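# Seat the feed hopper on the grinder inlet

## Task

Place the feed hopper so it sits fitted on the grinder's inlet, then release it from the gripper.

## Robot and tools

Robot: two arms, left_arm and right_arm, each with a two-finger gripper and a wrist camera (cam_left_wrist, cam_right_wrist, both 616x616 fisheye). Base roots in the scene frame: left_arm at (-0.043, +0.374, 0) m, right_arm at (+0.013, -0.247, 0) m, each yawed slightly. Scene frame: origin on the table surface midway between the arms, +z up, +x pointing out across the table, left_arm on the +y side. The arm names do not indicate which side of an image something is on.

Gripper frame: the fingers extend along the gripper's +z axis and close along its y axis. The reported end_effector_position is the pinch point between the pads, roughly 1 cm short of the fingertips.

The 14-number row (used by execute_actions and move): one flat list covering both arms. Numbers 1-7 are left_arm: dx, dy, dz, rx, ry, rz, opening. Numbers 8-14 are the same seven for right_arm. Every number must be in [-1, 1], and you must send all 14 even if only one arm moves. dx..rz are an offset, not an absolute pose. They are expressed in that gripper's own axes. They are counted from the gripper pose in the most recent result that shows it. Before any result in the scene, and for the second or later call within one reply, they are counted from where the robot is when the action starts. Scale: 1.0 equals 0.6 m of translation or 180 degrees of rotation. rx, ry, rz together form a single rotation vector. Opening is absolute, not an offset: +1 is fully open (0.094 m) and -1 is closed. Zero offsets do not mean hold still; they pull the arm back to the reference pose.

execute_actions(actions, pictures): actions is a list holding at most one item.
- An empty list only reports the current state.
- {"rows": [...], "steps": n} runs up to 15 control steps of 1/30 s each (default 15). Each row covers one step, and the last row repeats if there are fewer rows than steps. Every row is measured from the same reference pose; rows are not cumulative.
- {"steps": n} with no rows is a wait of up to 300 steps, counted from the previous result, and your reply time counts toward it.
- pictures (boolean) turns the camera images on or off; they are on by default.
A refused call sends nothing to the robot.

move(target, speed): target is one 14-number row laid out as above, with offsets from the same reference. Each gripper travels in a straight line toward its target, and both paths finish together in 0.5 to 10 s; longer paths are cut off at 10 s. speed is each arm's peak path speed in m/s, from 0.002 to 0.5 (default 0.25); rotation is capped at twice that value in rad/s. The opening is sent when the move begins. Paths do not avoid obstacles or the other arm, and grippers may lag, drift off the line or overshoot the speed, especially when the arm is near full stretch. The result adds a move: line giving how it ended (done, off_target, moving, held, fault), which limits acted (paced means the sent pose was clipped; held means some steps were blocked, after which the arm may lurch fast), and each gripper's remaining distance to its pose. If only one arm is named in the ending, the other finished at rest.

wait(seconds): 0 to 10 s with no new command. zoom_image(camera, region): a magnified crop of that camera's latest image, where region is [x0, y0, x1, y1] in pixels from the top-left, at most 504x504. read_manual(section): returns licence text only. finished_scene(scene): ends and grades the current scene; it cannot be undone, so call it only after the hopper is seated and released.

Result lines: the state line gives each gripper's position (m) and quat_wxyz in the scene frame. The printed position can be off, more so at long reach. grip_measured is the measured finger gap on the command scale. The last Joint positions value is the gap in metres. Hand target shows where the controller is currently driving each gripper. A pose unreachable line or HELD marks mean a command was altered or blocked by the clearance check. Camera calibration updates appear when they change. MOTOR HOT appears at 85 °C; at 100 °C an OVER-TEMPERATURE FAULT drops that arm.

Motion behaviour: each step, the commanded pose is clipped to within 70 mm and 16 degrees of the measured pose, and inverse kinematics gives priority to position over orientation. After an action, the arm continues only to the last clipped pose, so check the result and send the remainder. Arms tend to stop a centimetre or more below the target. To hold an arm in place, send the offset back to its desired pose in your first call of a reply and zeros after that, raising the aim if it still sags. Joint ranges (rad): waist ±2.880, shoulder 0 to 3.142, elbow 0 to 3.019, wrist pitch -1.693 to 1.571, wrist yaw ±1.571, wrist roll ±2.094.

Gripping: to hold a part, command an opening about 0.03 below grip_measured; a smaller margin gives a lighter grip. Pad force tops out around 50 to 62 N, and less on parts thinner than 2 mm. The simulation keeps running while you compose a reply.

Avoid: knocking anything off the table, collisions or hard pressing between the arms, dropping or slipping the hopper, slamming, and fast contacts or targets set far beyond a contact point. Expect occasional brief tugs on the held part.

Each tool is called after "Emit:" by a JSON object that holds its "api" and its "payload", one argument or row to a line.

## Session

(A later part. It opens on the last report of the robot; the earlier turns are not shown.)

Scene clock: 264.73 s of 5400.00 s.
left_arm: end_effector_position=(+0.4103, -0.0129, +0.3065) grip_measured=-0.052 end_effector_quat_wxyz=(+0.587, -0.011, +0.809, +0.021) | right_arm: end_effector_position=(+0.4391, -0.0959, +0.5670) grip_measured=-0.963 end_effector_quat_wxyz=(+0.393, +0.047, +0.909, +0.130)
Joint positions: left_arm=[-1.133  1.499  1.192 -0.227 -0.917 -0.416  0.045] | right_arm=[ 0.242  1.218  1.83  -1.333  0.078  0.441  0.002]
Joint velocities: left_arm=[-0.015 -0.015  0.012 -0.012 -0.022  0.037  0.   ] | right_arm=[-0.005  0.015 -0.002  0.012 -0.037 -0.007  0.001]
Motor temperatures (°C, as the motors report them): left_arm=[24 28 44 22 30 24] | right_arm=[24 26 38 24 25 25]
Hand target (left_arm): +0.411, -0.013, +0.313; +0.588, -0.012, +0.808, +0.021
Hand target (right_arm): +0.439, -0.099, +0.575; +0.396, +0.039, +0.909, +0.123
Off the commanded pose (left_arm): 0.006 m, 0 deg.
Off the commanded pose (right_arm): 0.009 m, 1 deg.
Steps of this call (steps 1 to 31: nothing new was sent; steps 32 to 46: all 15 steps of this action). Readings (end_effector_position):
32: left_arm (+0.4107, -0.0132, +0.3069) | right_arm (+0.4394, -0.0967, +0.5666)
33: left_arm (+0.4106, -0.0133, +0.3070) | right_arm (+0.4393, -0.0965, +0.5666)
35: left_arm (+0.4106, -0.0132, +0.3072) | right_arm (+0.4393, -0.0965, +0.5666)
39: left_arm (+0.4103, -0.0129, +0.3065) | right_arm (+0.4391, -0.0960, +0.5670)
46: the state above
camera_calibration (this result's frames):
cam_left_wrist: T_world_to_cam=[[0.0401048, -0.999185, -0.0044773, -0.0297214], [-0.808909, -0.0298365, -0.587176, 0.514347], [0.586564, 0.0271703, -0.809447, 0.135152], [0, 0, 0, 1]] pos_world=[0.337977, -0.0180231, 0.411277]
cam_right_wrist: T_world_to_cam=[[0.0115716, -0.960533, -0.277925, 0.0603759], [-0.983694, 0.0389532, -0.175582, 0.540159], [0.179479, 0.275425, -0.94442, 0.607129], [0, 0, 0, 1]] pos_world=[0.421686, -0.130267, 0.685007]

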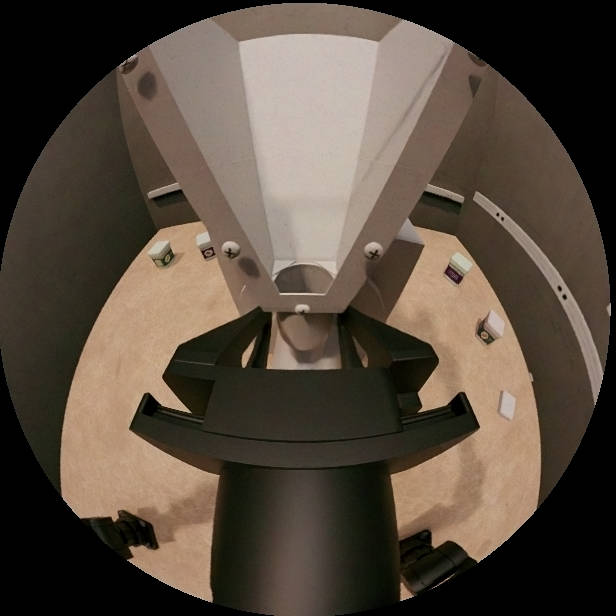

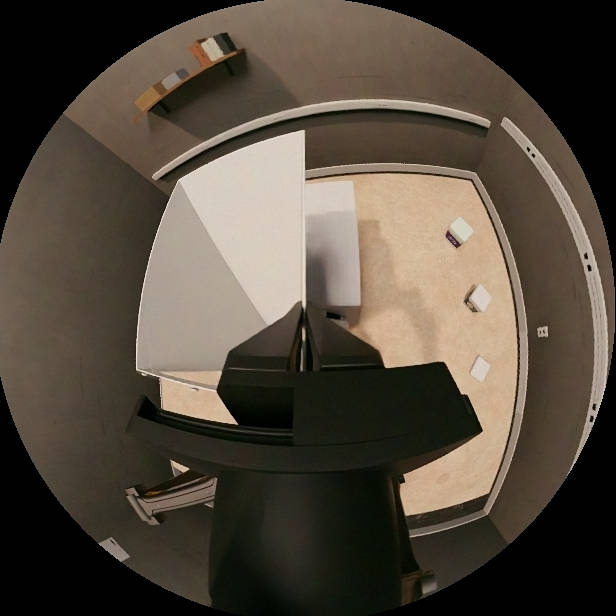

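Emit:
{"api": "move", "payload": {
  "target": [0,0,-0.09,0,0,0,1,-0.01,0,-0.01,0,0,0,-1],
  "speed": 0.1
}}

Emit:
{"api": "move", "payload": {
  "target": [0.05,0.2,0.05,0.15,-0.15,0,1,0,0,0,0,0,0,-1],
  "speed": 0.15
}}

Scene clock: 266.63 s of 5400.00 s.
left_arm: end_effector_position=(+0.3632, -0.0157, +0.3202) grip_measured=+1.000 end_effector_quat_wxyz=(+0.588, -0.006, +0.809, +0.026) | right_arm: end_effector_position=(+0.4391, -0.0959, +0.5670) grip_measured=-0.964 end_effector_quat_wxyz=(+0.392, +0.054, +0.909, +0.133)
Joint positions: left_arm=[-1.219  1.432  1.167 -0.333 -0.993 -0.481  0.094] | right_arm=[ 0.242  1.218  1.83  -1.333  0.078  0.455  0.002]
Joint velocities: left_arm=[-0.005  0.005 -0.012 -0.032  0.037  0.007  0.   ] | right_arm=[ 0.015  0.005  0.002  0.012 -0.066  0.095 -0.001]
Motor temperatures (°C, as the motors report them): left_arm=[24 29 43 22 30 24] | right_arm=[24 25 38 24 25 25]
Hand target (left_arm): +0.359, -0.015, +0.323; +0.588, -0.010, +0.808, +0.022
Hand target (right_arm): +0.439, -0.098, +0.575; +0.393, +0.048, +0.909, +0.130
Off the commanded pose (left_arm): 0.005 m, 1 deg.
Off the commanded pose (right_arm): 0.009 m, 1 deg.
move: done
camera_calibration (this result's frames):
cam_left_wrist: T_world_to_cam=[[0.0386699, -0.999097, -0.0176255, -0.0257771], [-0.80801, -0.0208867, -0.588799, 0.484449], [0.587899, 0.0370104, -0.808087, 0.173166], [0, 0, 0, 1]] pos_world=[0.290632, -0.0220442, 0.424721]
cam_right_wrist: T_world_to_cam=[[0.00185789, -0.957548, -0.288268, 0.0708502], [-0.983803, 0.0499209, -0.172164, 0.539298], [0.179246, 0.283919, -0.941945, 0.606626], [0, 0, 0, 1]] pos_world=[0.421696, -0.131312, 0.68468]

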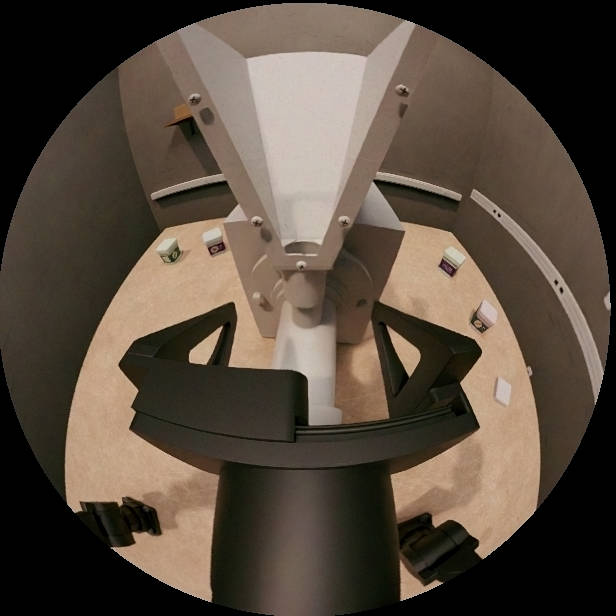

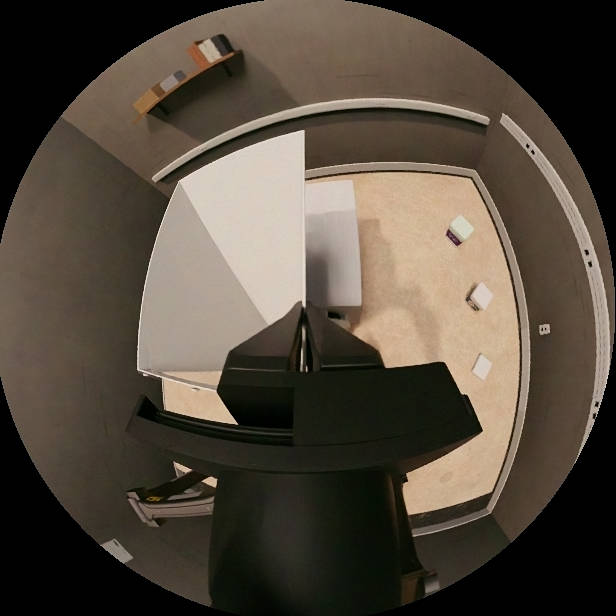

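Scene clock: 269.23 s of 5400.00 s.
left_arm: end_effector_position=(+0.3756, +0.1017, +0.2804) grip_measured=+1.000 end_effector_quat_wxyz=(+0.738, +0.131, +0.641, -0.166) | right_arm: end_effector_position=(+0.4391, -0.0959, +0.5670) grip_measured=-0.965 end_effector_quat_wxyz=(+0.391, +0.058, +0.909, +0.135)
Joint positions: left_arm=[-0.851  1.304  0.523  0.928 -0.231  0.014  0.094] | right_arm=[ 0.242  1.218  1.83  -1.333  0.078  0.465  0.002]
Joint velocities: left_arm=[-0.005 -0.005 -0.012  0.027 -0.066  0.037  0.   ] | right_arm=[-0.005 -0.024 -0.002 -0.012  0.081 -0.081 -0.   ]
Motor temperatures (°C, as the motors report them): left_arm=[24 28 43 22 30 24] | right_arm=[24 25 38 24 25 25]
Hand target (left_arm): +0.378, +0.105, +0.283; +0.744, +0.132, +0.635, -0.161
Hand target (right_arm): +0.439, -0.096, +0.567; +0.392, +0.054, +0.909, +0.133
Off the commanded pose (left_arm): 0.008 m, 1 deg.
Off the commanded pose (right_arm): 0.000 m, 1 deg.
move: done
camera_calibration (this result's frames):
cam_left_wrist: T_world_to_cam=[[-0.421842, -0.906025, 0.0341713, 0.239249], [-0.434543, 0.168956, -0.884661, 0.396928], [0.795752, -0.388036, -0.46498, -0.0016526], [0, 0, 0, 1]] pos_world=[0.274723, 0.149061, 0.342203]
cam_right_wrist: T_world_to_cam=[[-0.00443536, -0.955602, -0.294627, 0.0774049], [-0.983794, 0.0569819, -0.170007, 0.538748], [0.179247, 0.289098, -0.940368, 0.606228], [0, 0, 0, 1]] pos_world=[0.421696, -0.13199, 0.684474]

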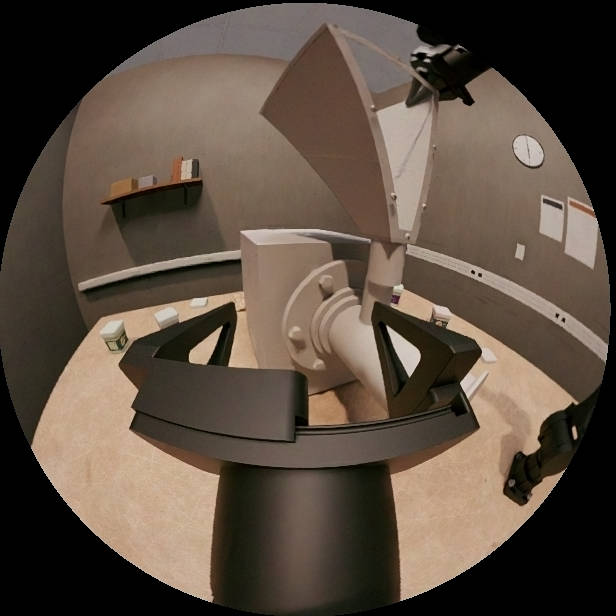

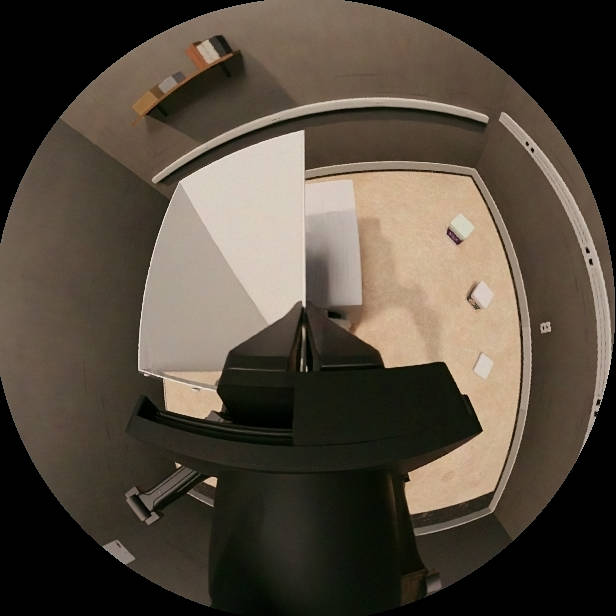

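Emit:
{"api": "zoom_image", "payload": {
  "camera": "cam_left_wrist",
  "region": [320,210,450,340]
}}

Region (320, 210, 450, 340) of cam_left_wrist's 616x616 image, scaled by 3.877, with more detail than that image has.

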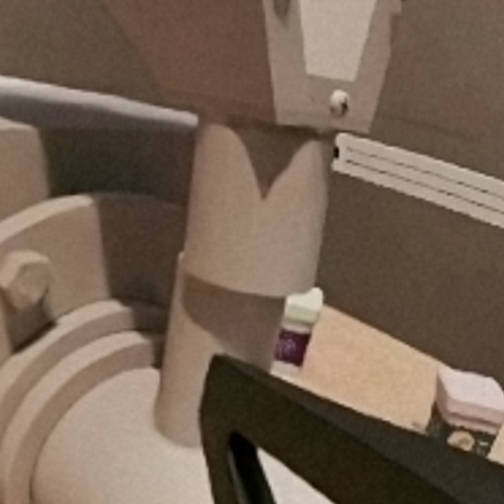

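Emit:
{"api": "move", "payload": {
  "target": [-0.06,-0.187,0.066,-0.15,0.15,0,1,0,0,0,0,0,0,-1],
  "speed": 0.15
}}

Emit:
{"api": "move", "payload": {
  "target": [-0.004,0,0.088,0,0,0,0.3,0,0,0,0,0,0,-1],
  "speed": 0.08
}}

Scene clock: 274.87 s of 5400.00 s.
left_arm: end_effector_position=(+0.3549, +0.0040, +0.2989) grip_measured=+1.000 end_effector_quat_wxyz=(+0.569, +0.012, +0.821, +0.045) | right_arm: end_effector_position=(+0.4391, -0.0959, +0.5670) grip_measured=-0.965 end_effector_quat_wxyz=(+0.391, +0.061, +0.908, +0.136)
Joint positions: left_arm=[-1.209  1.401  1.107 -0.373 -0.972 -0.483  0.094] | right_arm=[ 0.242  1.218  1.83  -1.333  0.078  0.47   0.002]
Joint velocities: left_arm=[-0.005 -0.005  0.017  0.002 -0.037 -0.051  0.   ] | right_arm=[ 0.005 -0.015  0.012  0.007  0.095 -0.022 -0.001]
Motor temperatures (°C, as the motors report them): left_arm=[24 28 43 22 29 23] | right_arm=[24 25 38 24 25 25]
Hand target (left_arm): +0.358, -0.011, +0.327; +0.580, -0.004, +0.814, +0.023
Hand target (right_arm): +0.439, -0.096, +0.567; +0.391, +0.058, +0.909, +0.135
Off the commanded pose (left_arm): 0.031 m, 4 deg.
Off the commanded pose (right_arm): 0.000 m, 0 deg.
move: off_target (left_arm)
camera_calibration (this result's frames):
cam_left_wrist: T_world_to_cam=[[0.0299865, -0.997072, -0.0703448, 0.0126491], [-0.83466, 0.0137432, -0.550594, 0.463568], [0.549949, 0.0752243, -0.831804, 0.180495], [0, 0, 0, 1]] pos_world=[0.287279, -0.00733645, 0.406264]
cam_right_wrist: T_world_to_cam=[[-0.0083527, -0.954498, -0.298102, 0.0811425], [-0.983735, 0.0613366, -0.168831, 0.538497], [0.179433, 0.291843, -0.939485, 0.605926], [0, 0, 0, 1]] pos_world=[0.421692, -0.132414, 0.684362]

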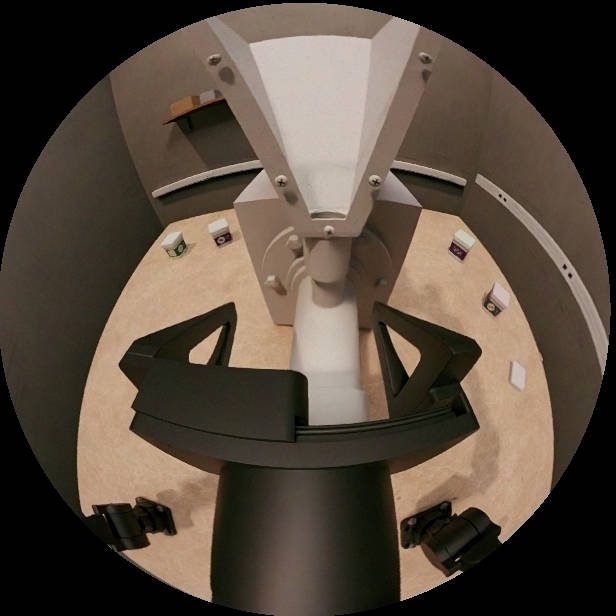

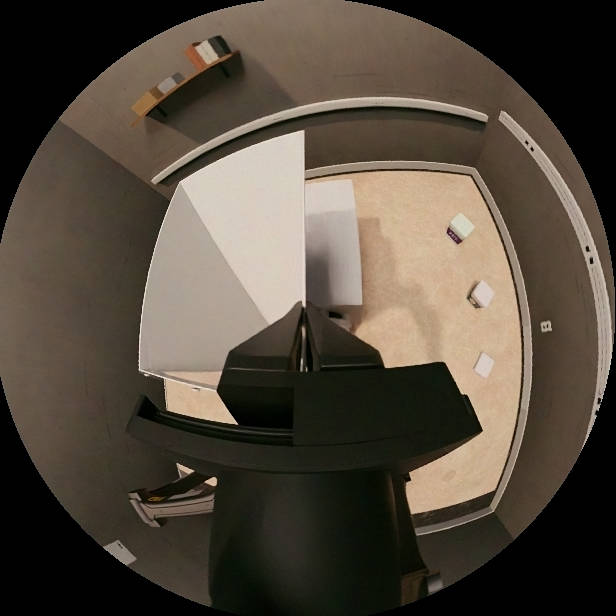

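Scene clock: 275.87 s of 5400.00 s.
left_arm: end_effector_position=(+0.3967, +0.0106, +0.2704) grip_measured=+0.302 end_effector_quat_wxyz=(+0.559, +0.017, +0.827, +0.052) | right_arm: end_effector_position=(+0.4391, -0.0960, +0.5670) grip_measured=-0.965 end_effector_quat_wxyz=(+0.391, +0.062, +0.908, +0.137)
Joint positions: left_arm=[-1.124  1.471  1.107 -0.272 -0.899 -0.41   0.061] | right_arm=[ 0.242  1.218  1.83  -1.333  0.078  0.473  0.002]
Joint velocities: left_arm=[-0.005 -0.015  0.007  0.007 -0.095  0.022  0.   ] | right_arm=[-0.005 -0.005 -0.002  0.017 -0.051 -0.022 -0.001]
Motor temperatures (°C, as the motors report them): left_arm=[24 28 43 22 29 23] | right_arm=[24 25 38 24 25 25]
Hand target (left_arm): +0.405, +0.007, +0.283; +0.568, +0.011, +0.822, +0.045
Hand target (right_arm): +0.439, -0.096, +0.567; +0.391, +0.061, +0.908, +0.136
Off the commanded pose (left_arm): 0.015 m, 2 deg.
Off the commanded pose (right_arm): 0.000 m, 0 deg.
move: off_target (left_arm)
camera_calibration (this result's frames):
cam_left_wrist: T_world_to_cam=[[0.028471, -0.995721, -0.0879114, 0.0213429], [-0.84757, 0.0225764, -0.530204, 0.48215], [0.52992, 0.0896064, -0.8433, 0.14424], [0, 0, 0, 1]] pos_world=[0.331612, -0.00255841, 0.379152]
cam_right_wrist: T_world_to_cam=[[-0.010958, -0.953797, -0.300252, 0.0835146], [-0.983675, 0.0642203, -0.168105, 0.53836], [0.179621, 0.293508, -0.93893, 0.605707], [0, 0, 0, 1]] pos_world=[0.421689, -0.132698, 0.684293]

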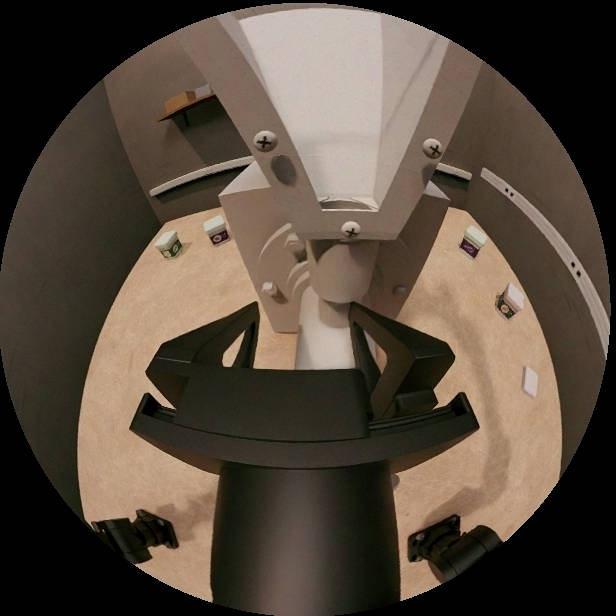

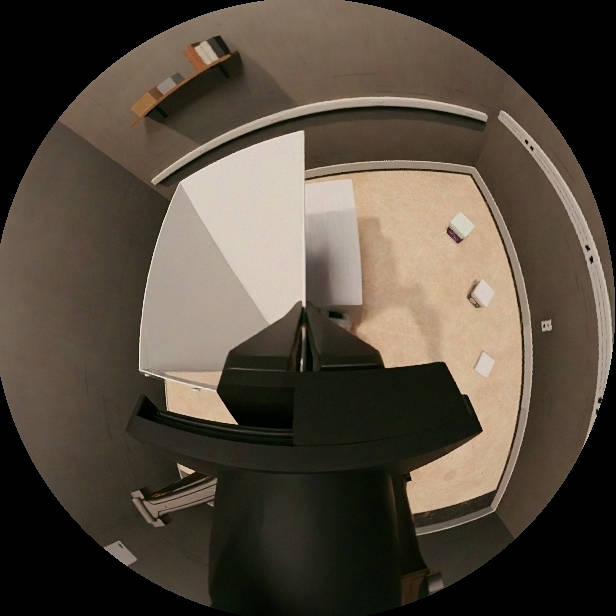

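Emit:
{"api": "move", "payload": {
  "target": [-0.03,0,-0.08,0,-0.02,0,1,0,0,0,0,0,0,-1],
  "speed": 0.12
}}

Emit:
{"api": "move", "payload": {
  "target": [-0.075,-0.05,-0.02,0,-0.02,-0.03,1,0,0,0,0,0,0,-1],
  "speed": 0.12
}}

Scene clock: 277.50 s of 5400.00 s.
left_arm: end_effector_position=(+0.3622, +0.0062, +0.3037) grip_measured=+1.000 end_effector_quat_wxyz=(+0.586, +0.015, +0.808, +0.050) | right_arm: end_effector_position=(+0.4391, -0.0961, +0.5670) grip_measured=-0.965 end_effector_quat_wxyz=(+0.391, +0.063, +0.908, +0.137)
Joint positions: left_arm=[-1.198  1.401  1.088 -0.279 -0.987 -0.408  0.094] | right_arm=[ 0.242  1.218  1.83  -1.333  0.079  0.476  0.002]
Joint velocities: left_arm=[-0.005 -0.015  0.012 -0.002  0.007 -0.066  0.   ] | right_arm=[ 0.015 -0.005 -0.002 -0.007 -0.007  0.066 -0.001]
Motor temperatures (°C, as the motors report them): left_arm=[24 28 43 22 29 23] | right_arm=[24 25 38 24 24 25]
Hand target (left_arm): +0.359, +0.006, +0.305; +0.586, +0.019, +0.809, +0.052
Hand target (right_arm): +0.439, -0.096, +0.567; +0.391, +0.062, +0.908, +0.137
Off the commanded pose (left_arm): 0.003 m, 1 deg.
Off the commanded pose (right_arm): 0.000 m, 0 deg.
move: done
camera_calibration (this result's frames):
cam_left_wrist: T_world_to_cam=[[0.0321011, -0.996223, -0.0806856, 0.0172753], [-0.810168, 0.0213396, -0.585809, 0.474003], [0.585318, 0.084174, -0.806423, 0.159738], [0, 0, 0, 1]] pos_world=[0.28997, -0.00635079, 0.407885]
cam_right_wrist: T_world_to_cam=[[-0.0127763, -0.953346, -0.30161, 0.0850682], [-0.983619, 0.0662227, -0.167654, 0.538297], [0.179806, 0.294527, -0.938575, 0.60554], [0, 0, 0, 1]] pos_world=[0.421686, -0.132896, 0.68425]

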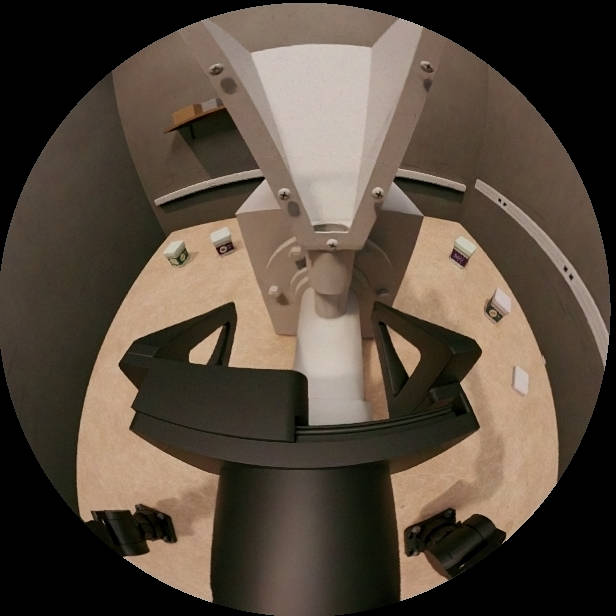

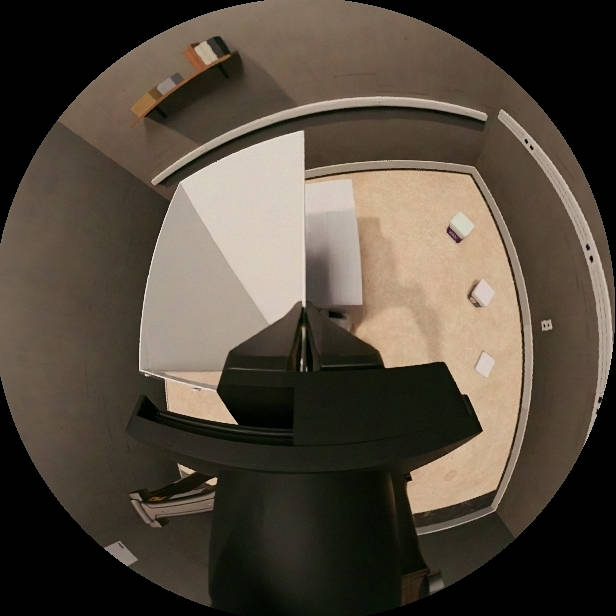

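Scene clock: 278.40 s of 5400.00 s.
left_arm: end_effector_position=(+0.3611, -0.0114, +0.3204) grip_measured=+1.000 end_effector_quat_wxyz=(+0.602, -0.004, +0.797, +0.046) | right_arm: end_effector_position=(+0.4391, -0.0961, +0.5670) grip_measured=-0.965 end_effector_quat_wxyz=(+0.391, +0.064, +0.908, +0.137)
Joint positions: left_arm=[-1.226  1.431  1.144 -0.279 -1.041 -0.43   0.094] | right_arm=[ 0.242  1.218  1.83  -1.333  0.079  0.477  0.002]
Joint velocities: left_arm=[ 0.005 -0.005  0.007  0.007  0.022 -0.022  0.   ] | right_arm=[-0.005 -0.024  0.002 -0.002  0.007 -0.022  0.   ]
Motor temperatures (°C, as the motors report them): left_arm=[24 28 43 22 29 23] | right_arm=[24 25 37 24 24 25]
Hand target (left_arm): +0.364, -0.026, +0.348; +0.614, -0.022, +0.789, +0.022
Hand target (right_arm): +0.439, -0.096, +0.567; +0.391, +0.063, +0.908, +0.137
Off the commanded pose (left_arm): 0.032 m, 4 deg.
Off the commanded pose (right_arm): 0.000 m, 0 deg.
move: off_target (left_arm)
camera_calibration (this result's frames):
cam_left_wrist: T_world_to_cam=[[0.0581963, -0.996948, -0.0520398, -0.0174136], [-0.786169, -0.0136404, -0.617861, 0.484506], [0.615266, 0.0768693, -0.784563, 0.157421], [0, 0, 0, 1]] pos_world=[0.285061, -0.0228524, 0.421958]
cam_right_wrist: T_world_to_cam=[[-0.0138081, -0.953152, -0.302178, 0.0858035], [-0.983573, 0.067345, -0.16748, 0.53831], [0.179984, 0.294901, -0.938424, 0.60543], [0, 0, 0, 1]] pos_world=[0.421684, -0.13301, 0.684234]

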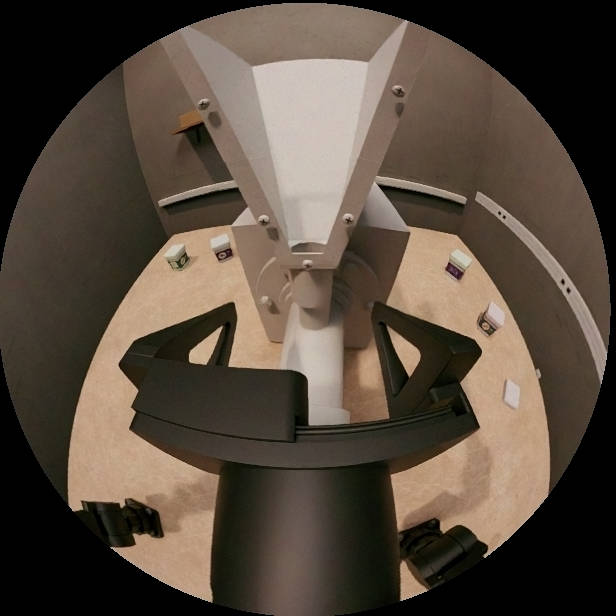

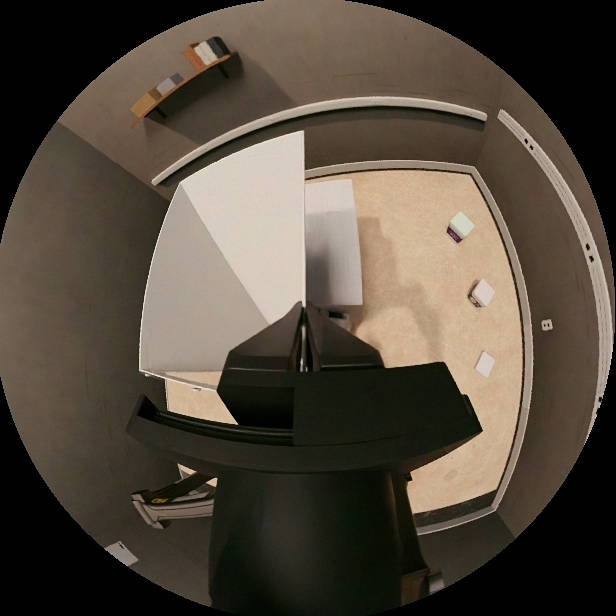

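Emit:
{"api": "move", "payload": {
  "target": [-0.042,-0.023,0.08,0,0,-0.02,1,0,0,0,0,0,0,-1],
  "speed": 0.08
}}

Scene clock: 280.17 s of 5400.00 s.
left_arm: end_effector_position=(+0.3997, -0.0110, +0.2999) grip_measured=+1.000 end_effector_quat_wxyz=(+0.586, -0.011, +0.809, +0.047) | right_arm: end_effector_position=(+0.4391, -0.0961, +0.5670) grip_measured=-0.965 end_effector_quat_wxyz=(+0.390, +0.065, +0.908, +0.137)
Joint positions: left_arm=[-1.156  1.503  1.185 -0.263 -0.975 -0.43   0.094] | right_arm=[ 0.242  1.218  1.83  -1.333  0.079  0.478  0.002]
Joint velocities: left_arm=[ 0.005 -0.015 -0.007 -0.007 -0.095 -0.022  0.   ] | right_arm=[ 0.005 -0.005 -0.012  0.002 -0.022 -0.007 -0.   ]
Motor temperatures (°C, as the motors report them): left_arm=[24 28 43 22 28 23] | right_arm=[24 25 37 24 24 25]
Hand target (left_arm): +0.413, -0.020, +0.331; +0.602, -0.029, +0.797, +0.027
Hand target (right_arm): +0.439, -0.096, +0.567; +0.390, +0.064, +0.908, +0.137
Off the commanded pose (left_arm): 0.036 m, 4 deg.
Off the commanded pose (right_arm): 0.000 m, 0 deg.
move: off_target (left_arm)
camera_calibration (this result's frames):
cam_left_wrist: T_world_to_cam=[[0.0707711, -0.996408, -0.0464978, -0.0270062], [-0.808574, -0.0300079, -0.587629, 0.501919], [0.584123, 0.0791841, -0.807793, 0.137021], [0, 0, 0, 1]] pos_world=[0.327713, -0.0226976, 0.404371]
cam_right_wrist: T_world_to_cam=[[-0.014594, -0.952889, -0.302967, 0.0866215], [-0.98356, 0.0682243, -0.1672, 0.53823], [0.179993, 0.295546, -0.938219, 0.605372], [0, 0, 0, 1]] pos_world=[0.421683, -0.133095, 0.684207]

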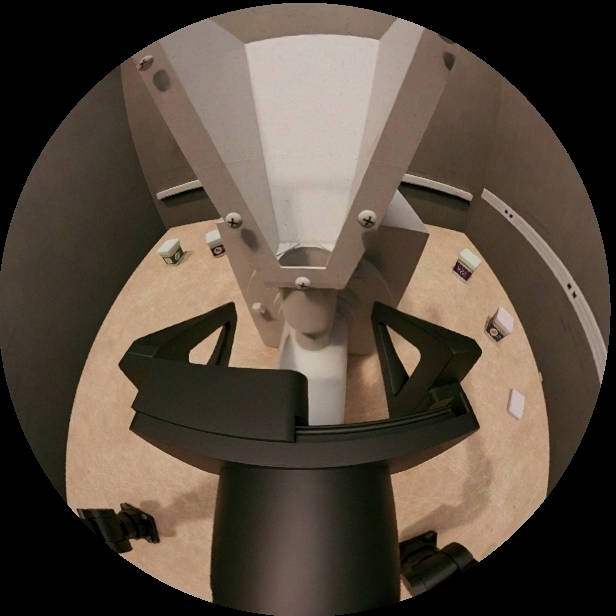

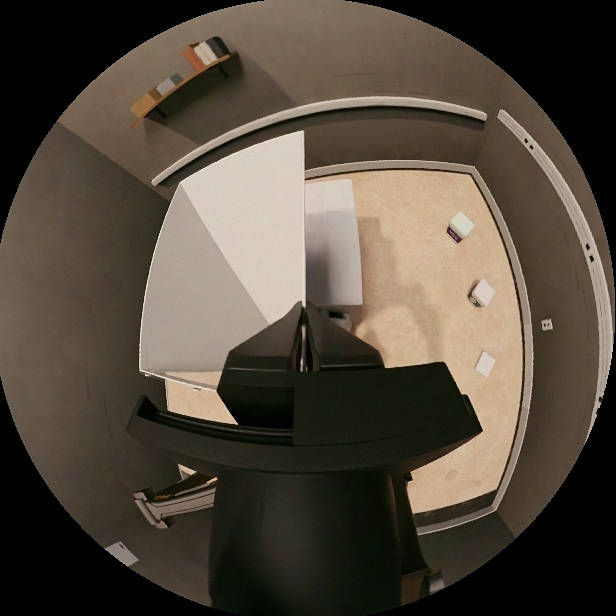

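Emit:
{"api": "execute_actions", "payload": {
  "actions": [
    {"rows":[[-0.065,-0.016,0.005,0,-0.02,-0.02,0.3,0,0,0,0,0,0,-1],[-0.07,-0.017,0.01,0,-0.02,-0.02,0.3,0,0,0,0,0,0,-1],[-0.075,-0.018,0.018,0,-0.02,-0.02,0.3,0,0,0,0,0,0,-1]],"steps":15}
  ]
}}

Scene clock: 281.60 s of 5400.00 s.
left_arm: end_effector_position=(+0.4091, -0.0112, +0.3081) grip_measured=+0.302 end_effector_quat_wxyz=(+0.597, -0.019, +0.801, +0.048) | right_arm: end_effector_position=(+0.4392, -0.0962, +0.5670) grip_measured=-0.965 end_effector_quat_wxyz=(+0.390, +0.065, +0.908, +0.137)
Joint positions: left_arm=[-1.145  1.514  1.2   -0.224 -0.986 -0.404  0.061] | right_arm=[ 0.242  1.218  1.83  -1.333  0.08   0.479  0.002]
Joint velocities: left_arm=[-0.005 -0.005 -0.012 -0.007 -0.007 -0.007 -0.001] | right_arm=[-0.005 -0.024 -0.007  0.002  0.051 -0.022 -0.001]
Motor temperatures (°C, as the motors report them): left_arm=[24 28 44 22 28 23] | right_arm=[24 25 37 24 24 25]
Hand target (left_arm): +0.423, -0.020, +0.339; +0.613, -0.035, +0.789, +0.030
Hand target (right_arm): +0.439, -0.096, +0.567; +0.390, +0.065, +0.908, +0.137
Off the commanded pose (left_arm): 0.036 m, 4 deg.
Off the commanded pose (right_arm): 0.000 m, 0 deg.
Steps of this call (steps 1 to 28: nothing new was sent; steps 29 to 43: all 15 steps of this action). Readings (end_effector_position):
29: left_arm (+0.4001, -0.0103, +0.3013) | right_arm (+0.4391, -0.0961, +0.5670)
30: left_arm (+0.4008, -0.0104, +0.3024) | right_arm (+0.4391, -0.0961, +0.5670)
32: left_arm (+0.4030, -0.0116, +0.3054) | right_arm (+0.4392, -0.0962, +0.5670)
36: left_arm (+0.4079, -0.0117, +0.3089) | right_arm (+0.4392, -0.0962, +0.5670)
43: the state above
camera_calibration (this result's frames):
cam_left_wrist: T_world_to_cam=[[0.0841439, -0.995737, -0.0377953, -0.0356831], [-0.792067, -0.0438224, -0.608859, 0.513954], [0.604607, 0.0811682, -0.792377, 0.125032], [0, 0, 0, 1]] pos_world=[0.334493, -0.0231569, 0.410649]
cam_right_wrist: T_world_to_cam=[[-0.0153634, -0.95278, -0.303271, 0.0870842], [-0.983516, 0.0690532, -0.167119, 0.538269], [0.18017, 0.295704, -0.938135, 0.60528], [0, 0, 0, 1]] pos_world=[0.421681, -0.133181, 0.6842]

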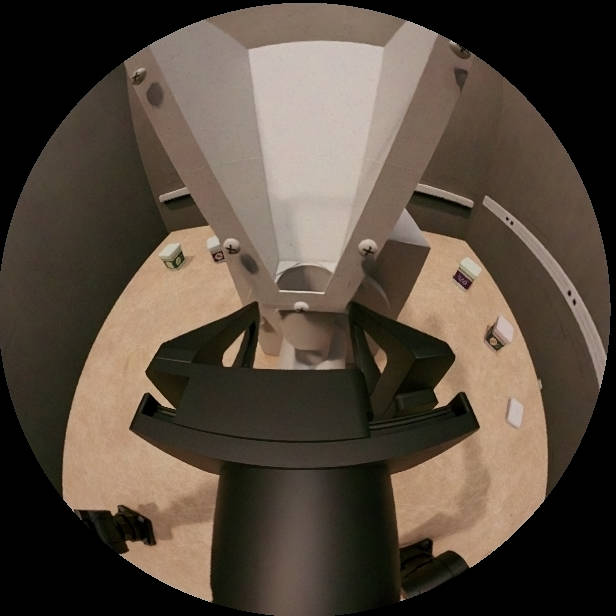

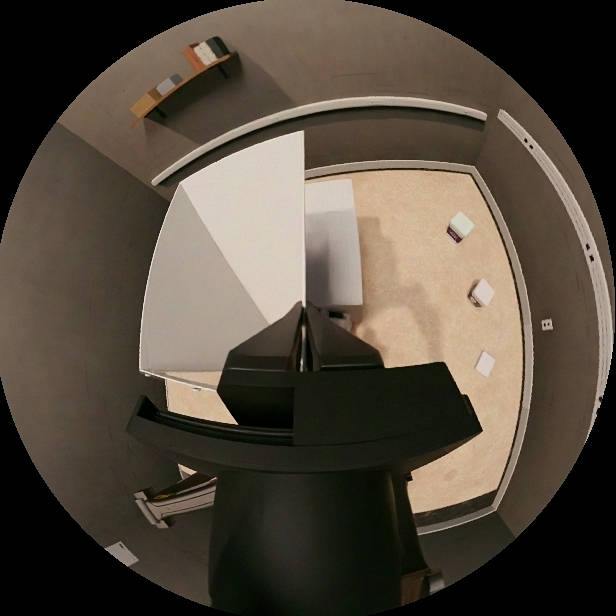

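Emit:
{"api": "execute_actions", "payload": {
  "actions": [
    {"rows":[[-0.058,-0.016,0.013,0,-0.018,-0.015,0.1,-0.01,0,-0.01,0,0,0,-1],[-0.058,-0.016,0.013,0,-0.018,-0.015,0.1,-0.01,0,-0.01,0,0,0,-1],[-0.058,-0.016,0.013,0,-0.018,-0.015,0,-0.015,0,-0.02,0,0,0,-1],[-0.058,-0.016,0.013,0,-0.018,-0.015,0,-0.015,0,-0.02,0,0,0,-1],[-0.058,-0.016,0.013,0,-0.018,-0.015,-0.1,-0.02,0,-0.025,0,0,0,-1],[-0.058,-0.016,0.013,0,-0.018,-0.015,-0.1,-0.02,0,-0.025,0,0,0,-1],[-0.058,-0.016,0.013,0,-0.018,-0.015,-0.23,-0.03,0,-0.03,0,-0.01,0,-1]],"steps":15}
  ]
}}

Emit:
{"api": "zoom_image", "payload": {
  "camera": "cam_left_wrist",
  "region": [240,250,370,390]
}}

Scene clock: 283.20 s of 5400.00 s.
left_arm: end_effector_position=(+0.4125, -0.0131, +0.3110) grip_measured=-0.154 end_effector_quat_wxyz=(+0.605, -0.032, +0.794, +0.038) | right_arm: end_effector_position=(+0.4420, -0.0996, +0.5665) grip_measured=-0.966 end_effector_quat_wxyz=(+0.386, +0.068, +0.911, +0.131)
Joint positions: left_arm=[-1.143  1.52   1.2   -0.184 -0.991 -0.409  0.04 ] | right_arm=[ 0.233  1.23   1.846 -1.35   0.082  0.475  0.002]
Joint velocities: left_arm=[ 0.005 -0.005  0.012  0.002 -0.11  -0.037 -0.001] | right_arm=[-0.005  0.005 -0.012  0.007  0.051  0.007 -0.   ]
Motor temperatures (°C, as the motors report them): left_arm=[24 28 44 22 28 23] | right_arm=[24 25 37 24 24 25]
Hand target (left_arm): +0.426, -0.019, +0.339; +0.620, -0.037, +0.783, +0.035
Hand target (right_arm): +0.437, -0.104, +0.591; +0.405, +0.067, +0.902, +0.136
Off the commanded pose (left_arm): 0.032 m, 2 deg.
Off the commanded pose (right_arm): 0.025 m, 2 deg.
Steps of this call (steps 1 to 33: nothing new was sent; steps 34 to 48: all 15 steps of this action). Readings (end_effector_position):
34: left_arm (+0.4095, -0.0113, +0.3088) | right_arm (+0.4392, -0.0962, +0.5670)
35: left_arm (+0.4102, -0.0119, +0.3096) | right_arm (+0.4392, -0.0962, +0.5670)
37: left_arm (+0.4112, -0.0128, +0.3110) | right_arm (+0.4385, -0.0964, +0.5671)
41: left_arm (+0.4124, -0.0127, +0.3115) | right_arm (+0.4412, -0.0988, +0.5666)
48: the state above
camera_calibration (this result's frames):
cam_left_wrist: T_world_to_cam=[[0.0928255, -0.99567, -0.0049222, -0.0515402], [-0.777524, -0.069398, -0.625013, 0.517014], [0.621965, 0.0618442, -0.780599, 0.114381], [0, 0, 0, 1]] pos_world=[0.335634, -0.0225111, 0.412172]
cam_right_wrist: T_world_to_cam=[[-0.0263009, -0.95526, -0.294594, 0.083401], [-0.984828, 0.0753269, -0.156334, 0.536283], [0.17153, 0.286013, -0.942748, 0.610765], [0, 0, 0, 1]] pos_world=[0.425575, -0.135414, 0.684206]

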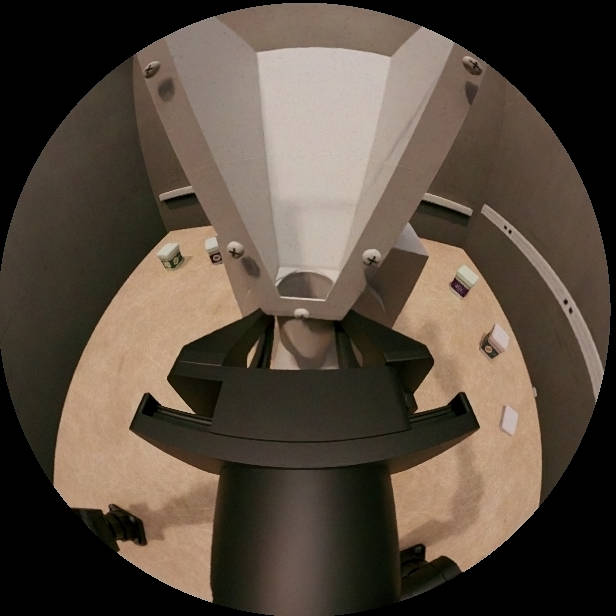

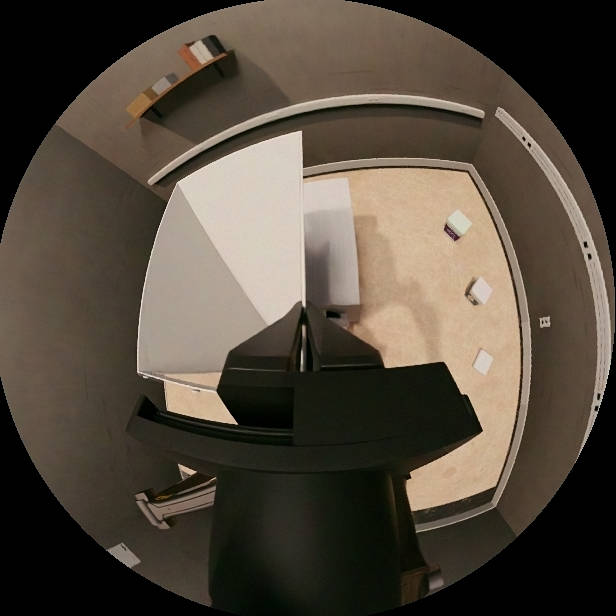

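Region (240, 250, 370, 390) of cam_left_wrist's 616x616 image, scaled by 3.600, with more detail than that image has; it fills the left 468 columns of this view, and the rest is white.

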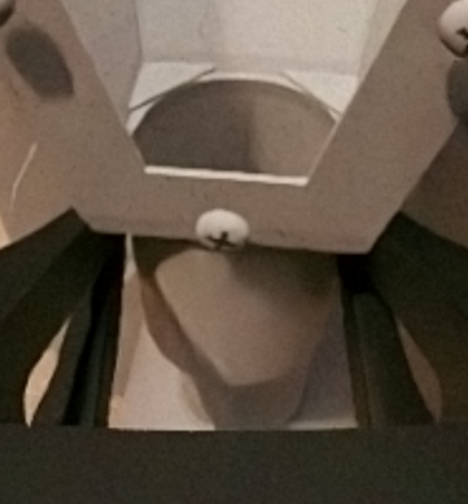

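Emit:
{"api": "execute_actions", "payload": {
  "actions": [
    {"rows":[[-0.052,-0.011,0.012,0,-0.01,0,-0.23,-0.028,0.005,-0.03,0,-0.01,0,-1],[-0.053,-0.011,0.015,0,-0.01,0,-0.23,-0.028,0.005,-0.029,0,-0.01,0,-1],[-0.054,-0.011,0.018,0,-0.01,0,-0.23,-0.029,0.005,-0.028,0,-0.01,0,-1],[-0.054,-0.011,0.021,0,-0.01,0,-0.23,-0.03,0.005,-0.027,0,-0.01,0,-1],[-0.055,-0.011,0.024,0,-0.01,0,-0.23,-0.03,0.005,-0.026,0,-0.01,0,-1],[-0.056,-0.011,0.027,0,-0.01,0,-0.23,-0.031,0.005,-0.025,0,-0.01,0,-1],[-0.057,-0.011,0.03,0,-0.01,0,-0.23,-0.032,0.005,-0.024,0,-0.01,0,-1]],"steps":15}
  ]
}}

Emit:
{"api": "zoom_image", "payload": {
  "camera": "cam_left_wrist",
  "region": [240,250,370,390]
}}

Scene clock: 285.00 s of 5400.00 s.
left_arm: end_effector_position=(+0.4154, -0.0134, +0.3102) grip_measured=-0.162 end_effector_quat_wxyz=(+0.604, -0.031, +0.796, +0.031) | right_arm: end_effector_position=(+0.4463, -0.0984, +0.5672) grip_measured=-0.966 end_effector_quat_wxyz=(+0.383, +0.068, +0.912, +0.128)
Joint positions: left_arm=[-1.136  1.52   1.2   -0.179 -0.972 -0.41   0.039] | right_arm=[ 0.233  1.247  1.867 -1.361  0.084  0.475  0.002]
Joint velocities: left_arm=[-0.015 -0.015 -0.007 -0.002 -0.037  0.037  0.   ] | right_arm=[-0.005  0.005 -0.022  0.002  0.022 -0.037 -0.001]
Motor temperatures (°C, as the motors report them): left_arm=[24 28 45 22 28 23] | right_arm=[24 25 38 24 24 25]
Hand target (left_arm): +0.437, -0.015, +0.339; +0.617, -0.032, +0.785, +0.039
Hand target (right_arm): +0.444, -0.103, +0.590; +0.401, +0.069, +0.904, +0.130
Off the commanded pose (left_arm): 0.038 m, 2 deg.
Off the commanded pose (right_arm): 0.024 m, 2 deg.
Steps of this call (steps 1 to 39: nothing new was sent; steps 40 to 54: all 15 steps of this action). Readings (end_effector_position):
40: left_arm (+0.4127, -0.0132, +0.3107) | right_arm (+0.4419, -0.0997, +0.5665)
41: left_arm (+0.4128, -0.0134, +0.3105) | right_arm (+0.4424, -0.0997, +0.5666)
43: left_arm (+0.4132, -0.0135, +0.3103) | right_arm (+0.4438, -0.0992, +0.5667)
47: left_arm (+0.4149, -0.0134, +0.3102) | right_arm (+0.4456, -0.0986, +0.5669)
54: the state above
camera_calibration (this result's frames):
cam_left_wrist: T_world_to_cam=[[0.083073, -0.99653, 0.00527015, -0.0512447], [-0.781151, -0.0684005, -0.620584, 0.518858], [0.61879, 0.047437, -0.784123, 0.114203], [0, 0, 0, 1]] pos_world=[0.338896, -0.0209941, 0.411815]
cam_right_wrist: T_world_to_cam=[[-0.0298221, -0.956576, -0.289954, 0.0836525], [-0.985682, 0.0763061, -0.15036, 0.537681], [0.165956, 0.281318, -0.945155, 0.613764], [0, 0, 0, 1]] pos_world=[0.430619, -0.133671, 0.685203]

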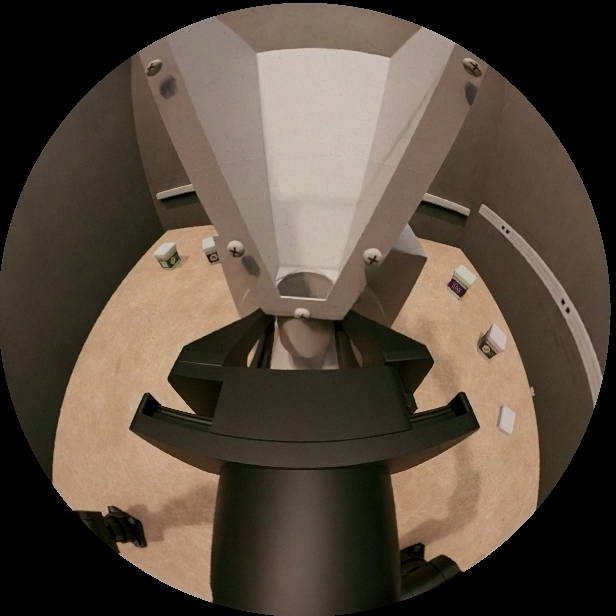

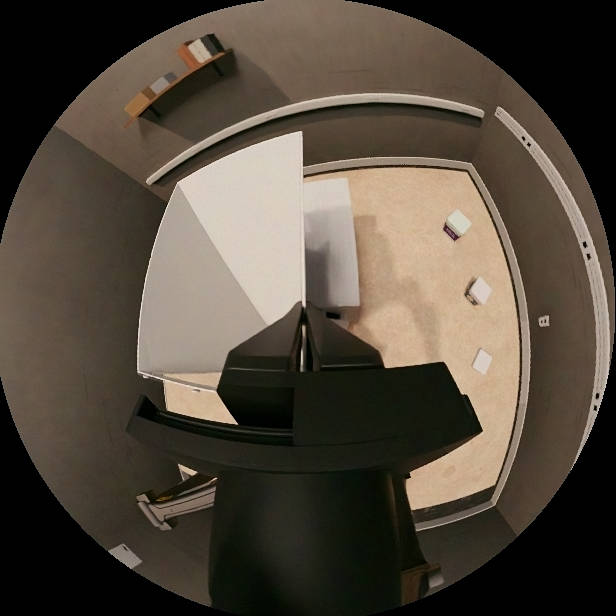

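Region (240, 250, 370, 390) of cam_left_wrist's 616x616 image, scaled by 3.600, with more detail than that image has; it fills the left 468 columns of this view, and the rest is white.

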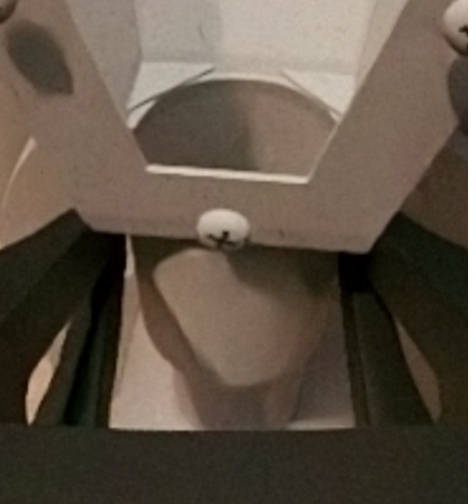

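Emit:
{"api": "execute_actions", "payload": {
  "actions": [
    {"rows":[[-0.054,-0.005,0.024,0,-0.01,0,-0.23,-0.025,0.002,-0.028,0,-0.01,0,-1],[-0.052,-0.005,0.026,0,-0.01,0,-0.23,-0.024,0.002,-0.026,0,-0.01,0,-1],[-0.05,-0.005,0.028,0,-0.01,0,-0.23,-0.023,0.002,-0.024,0,-0.01,0,-1],[-0.048,-0.005,0.03,0,-0.01,0,-0.23,-0.022,0.002,-0.022,0,-0.01,0,-1],[-0.047,-0.005,0.032,0,-0.01,0,-0.23,-0.022,0.002,-0.021,0,-0.01,0,-1]],"steps":15}
  ]
}}

Scene clock: 286.57 s of 5400.00 s.
left_arm: end_effector_position=(+0.4181, -0.0143, +0.3104) grip_measured=-0.170 end_effector_quat_wxyz=(+0.603, -0.031, +0.797, +0.023) | right_arm: end_effector_position=(+0.4470, -0.0999, +0.5668) grip_measured=-0.966 end_effector_quat_wxyz=(+0.384, +0.070, +0.912, +0.124)
Joint positions: left_arm=[-1.13   1.52   1.2   -0.169 -0.953 -0.41   0.039] | right_arm=[ 0.233  1.249  1.868 -1.364  0.093  0.476  0.002]
Joint velocities: left_arm=[-0.005 -0.005 -0.017  0.002 -0.007 -0.022 -0.   ] | right_arm=[-0.005 -0.024  0.002 -0.012 -0.022  0.066 -0.001]
Motor temperatures (°C, as the motors report them): left_arm=[24 28 45 22 28 23] | right_arm=[24 25 39 24 24 25]
Hand target (left_arm): +0.440, -0.012, +0.332; +0.615, -0.032, +0.787, +0.032
Hand target (right_arm): +0.446, -0.102, +0.585; +0.398, +0.070, +0.906, +0.128
Off the commanded pose (left_arm): 0.032 m, 2 deg.
Off the commanded pose (right_arm): 0.018 m, 2 deg.
Steps of this call (steps 1 to 32: nothing new was sent; steps 33 to 47: all 15 steps of this action). Readings (end_effector_position):
33: left_arm (+0.4157, -0.0136, +0.3101) | right_arm (+0.4463, -0.0986, +0.5669)
34: left_arm (+0.4163, -0.0137, +0.3100) | right_arm (+0.4464, -0.0989, +0.5669)
36: left_arm (+0.4175, -0.0140, +0.3103) | right_arm (+0.4469, -0.0996, +0.5667)
40: left_arm (+0.4181, -0.0143, +0.3104) | right_arm (+0.4470, -0.0999, +0.5668)
47: the state above
camera_calibration (this result's frames):
cam_left_wrist: T_world_to_cam=[[0.0724343, -0.997208, 0.0181394, -0.0518688], [-0.782901, -0.0681166, -0.618406, 0.521093], [0.617916, 0.0305924, -0.785649, 0.113292], [0, 0, 0, 1]] pos_world=[0.341716, -0.0196948, 0.412196]
cam_right_wrist: T_world_to_cam=[[-0.0367724, -0.95798, -0.284469, 0.0820069], [-0.985213, 0.0824214, -0.150208, 0.53872], [0.167342, 0.274739, -0.946845, 0.613337], [0, 0, 0, 1]] pos_world=[0.431132, -0.134348, 0.684983]

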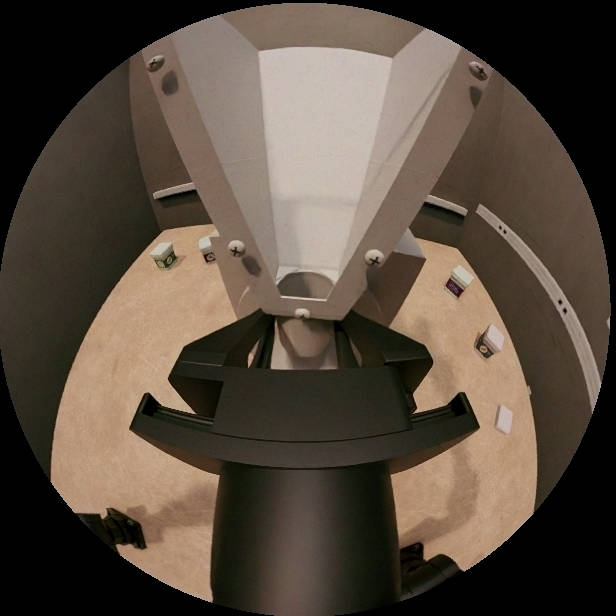

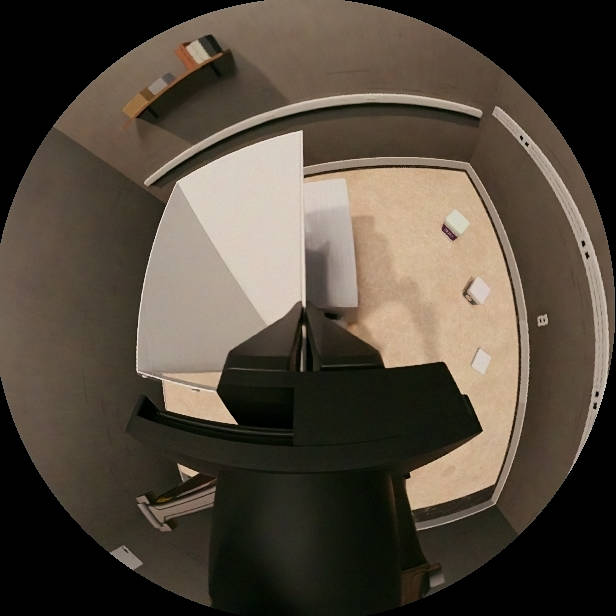

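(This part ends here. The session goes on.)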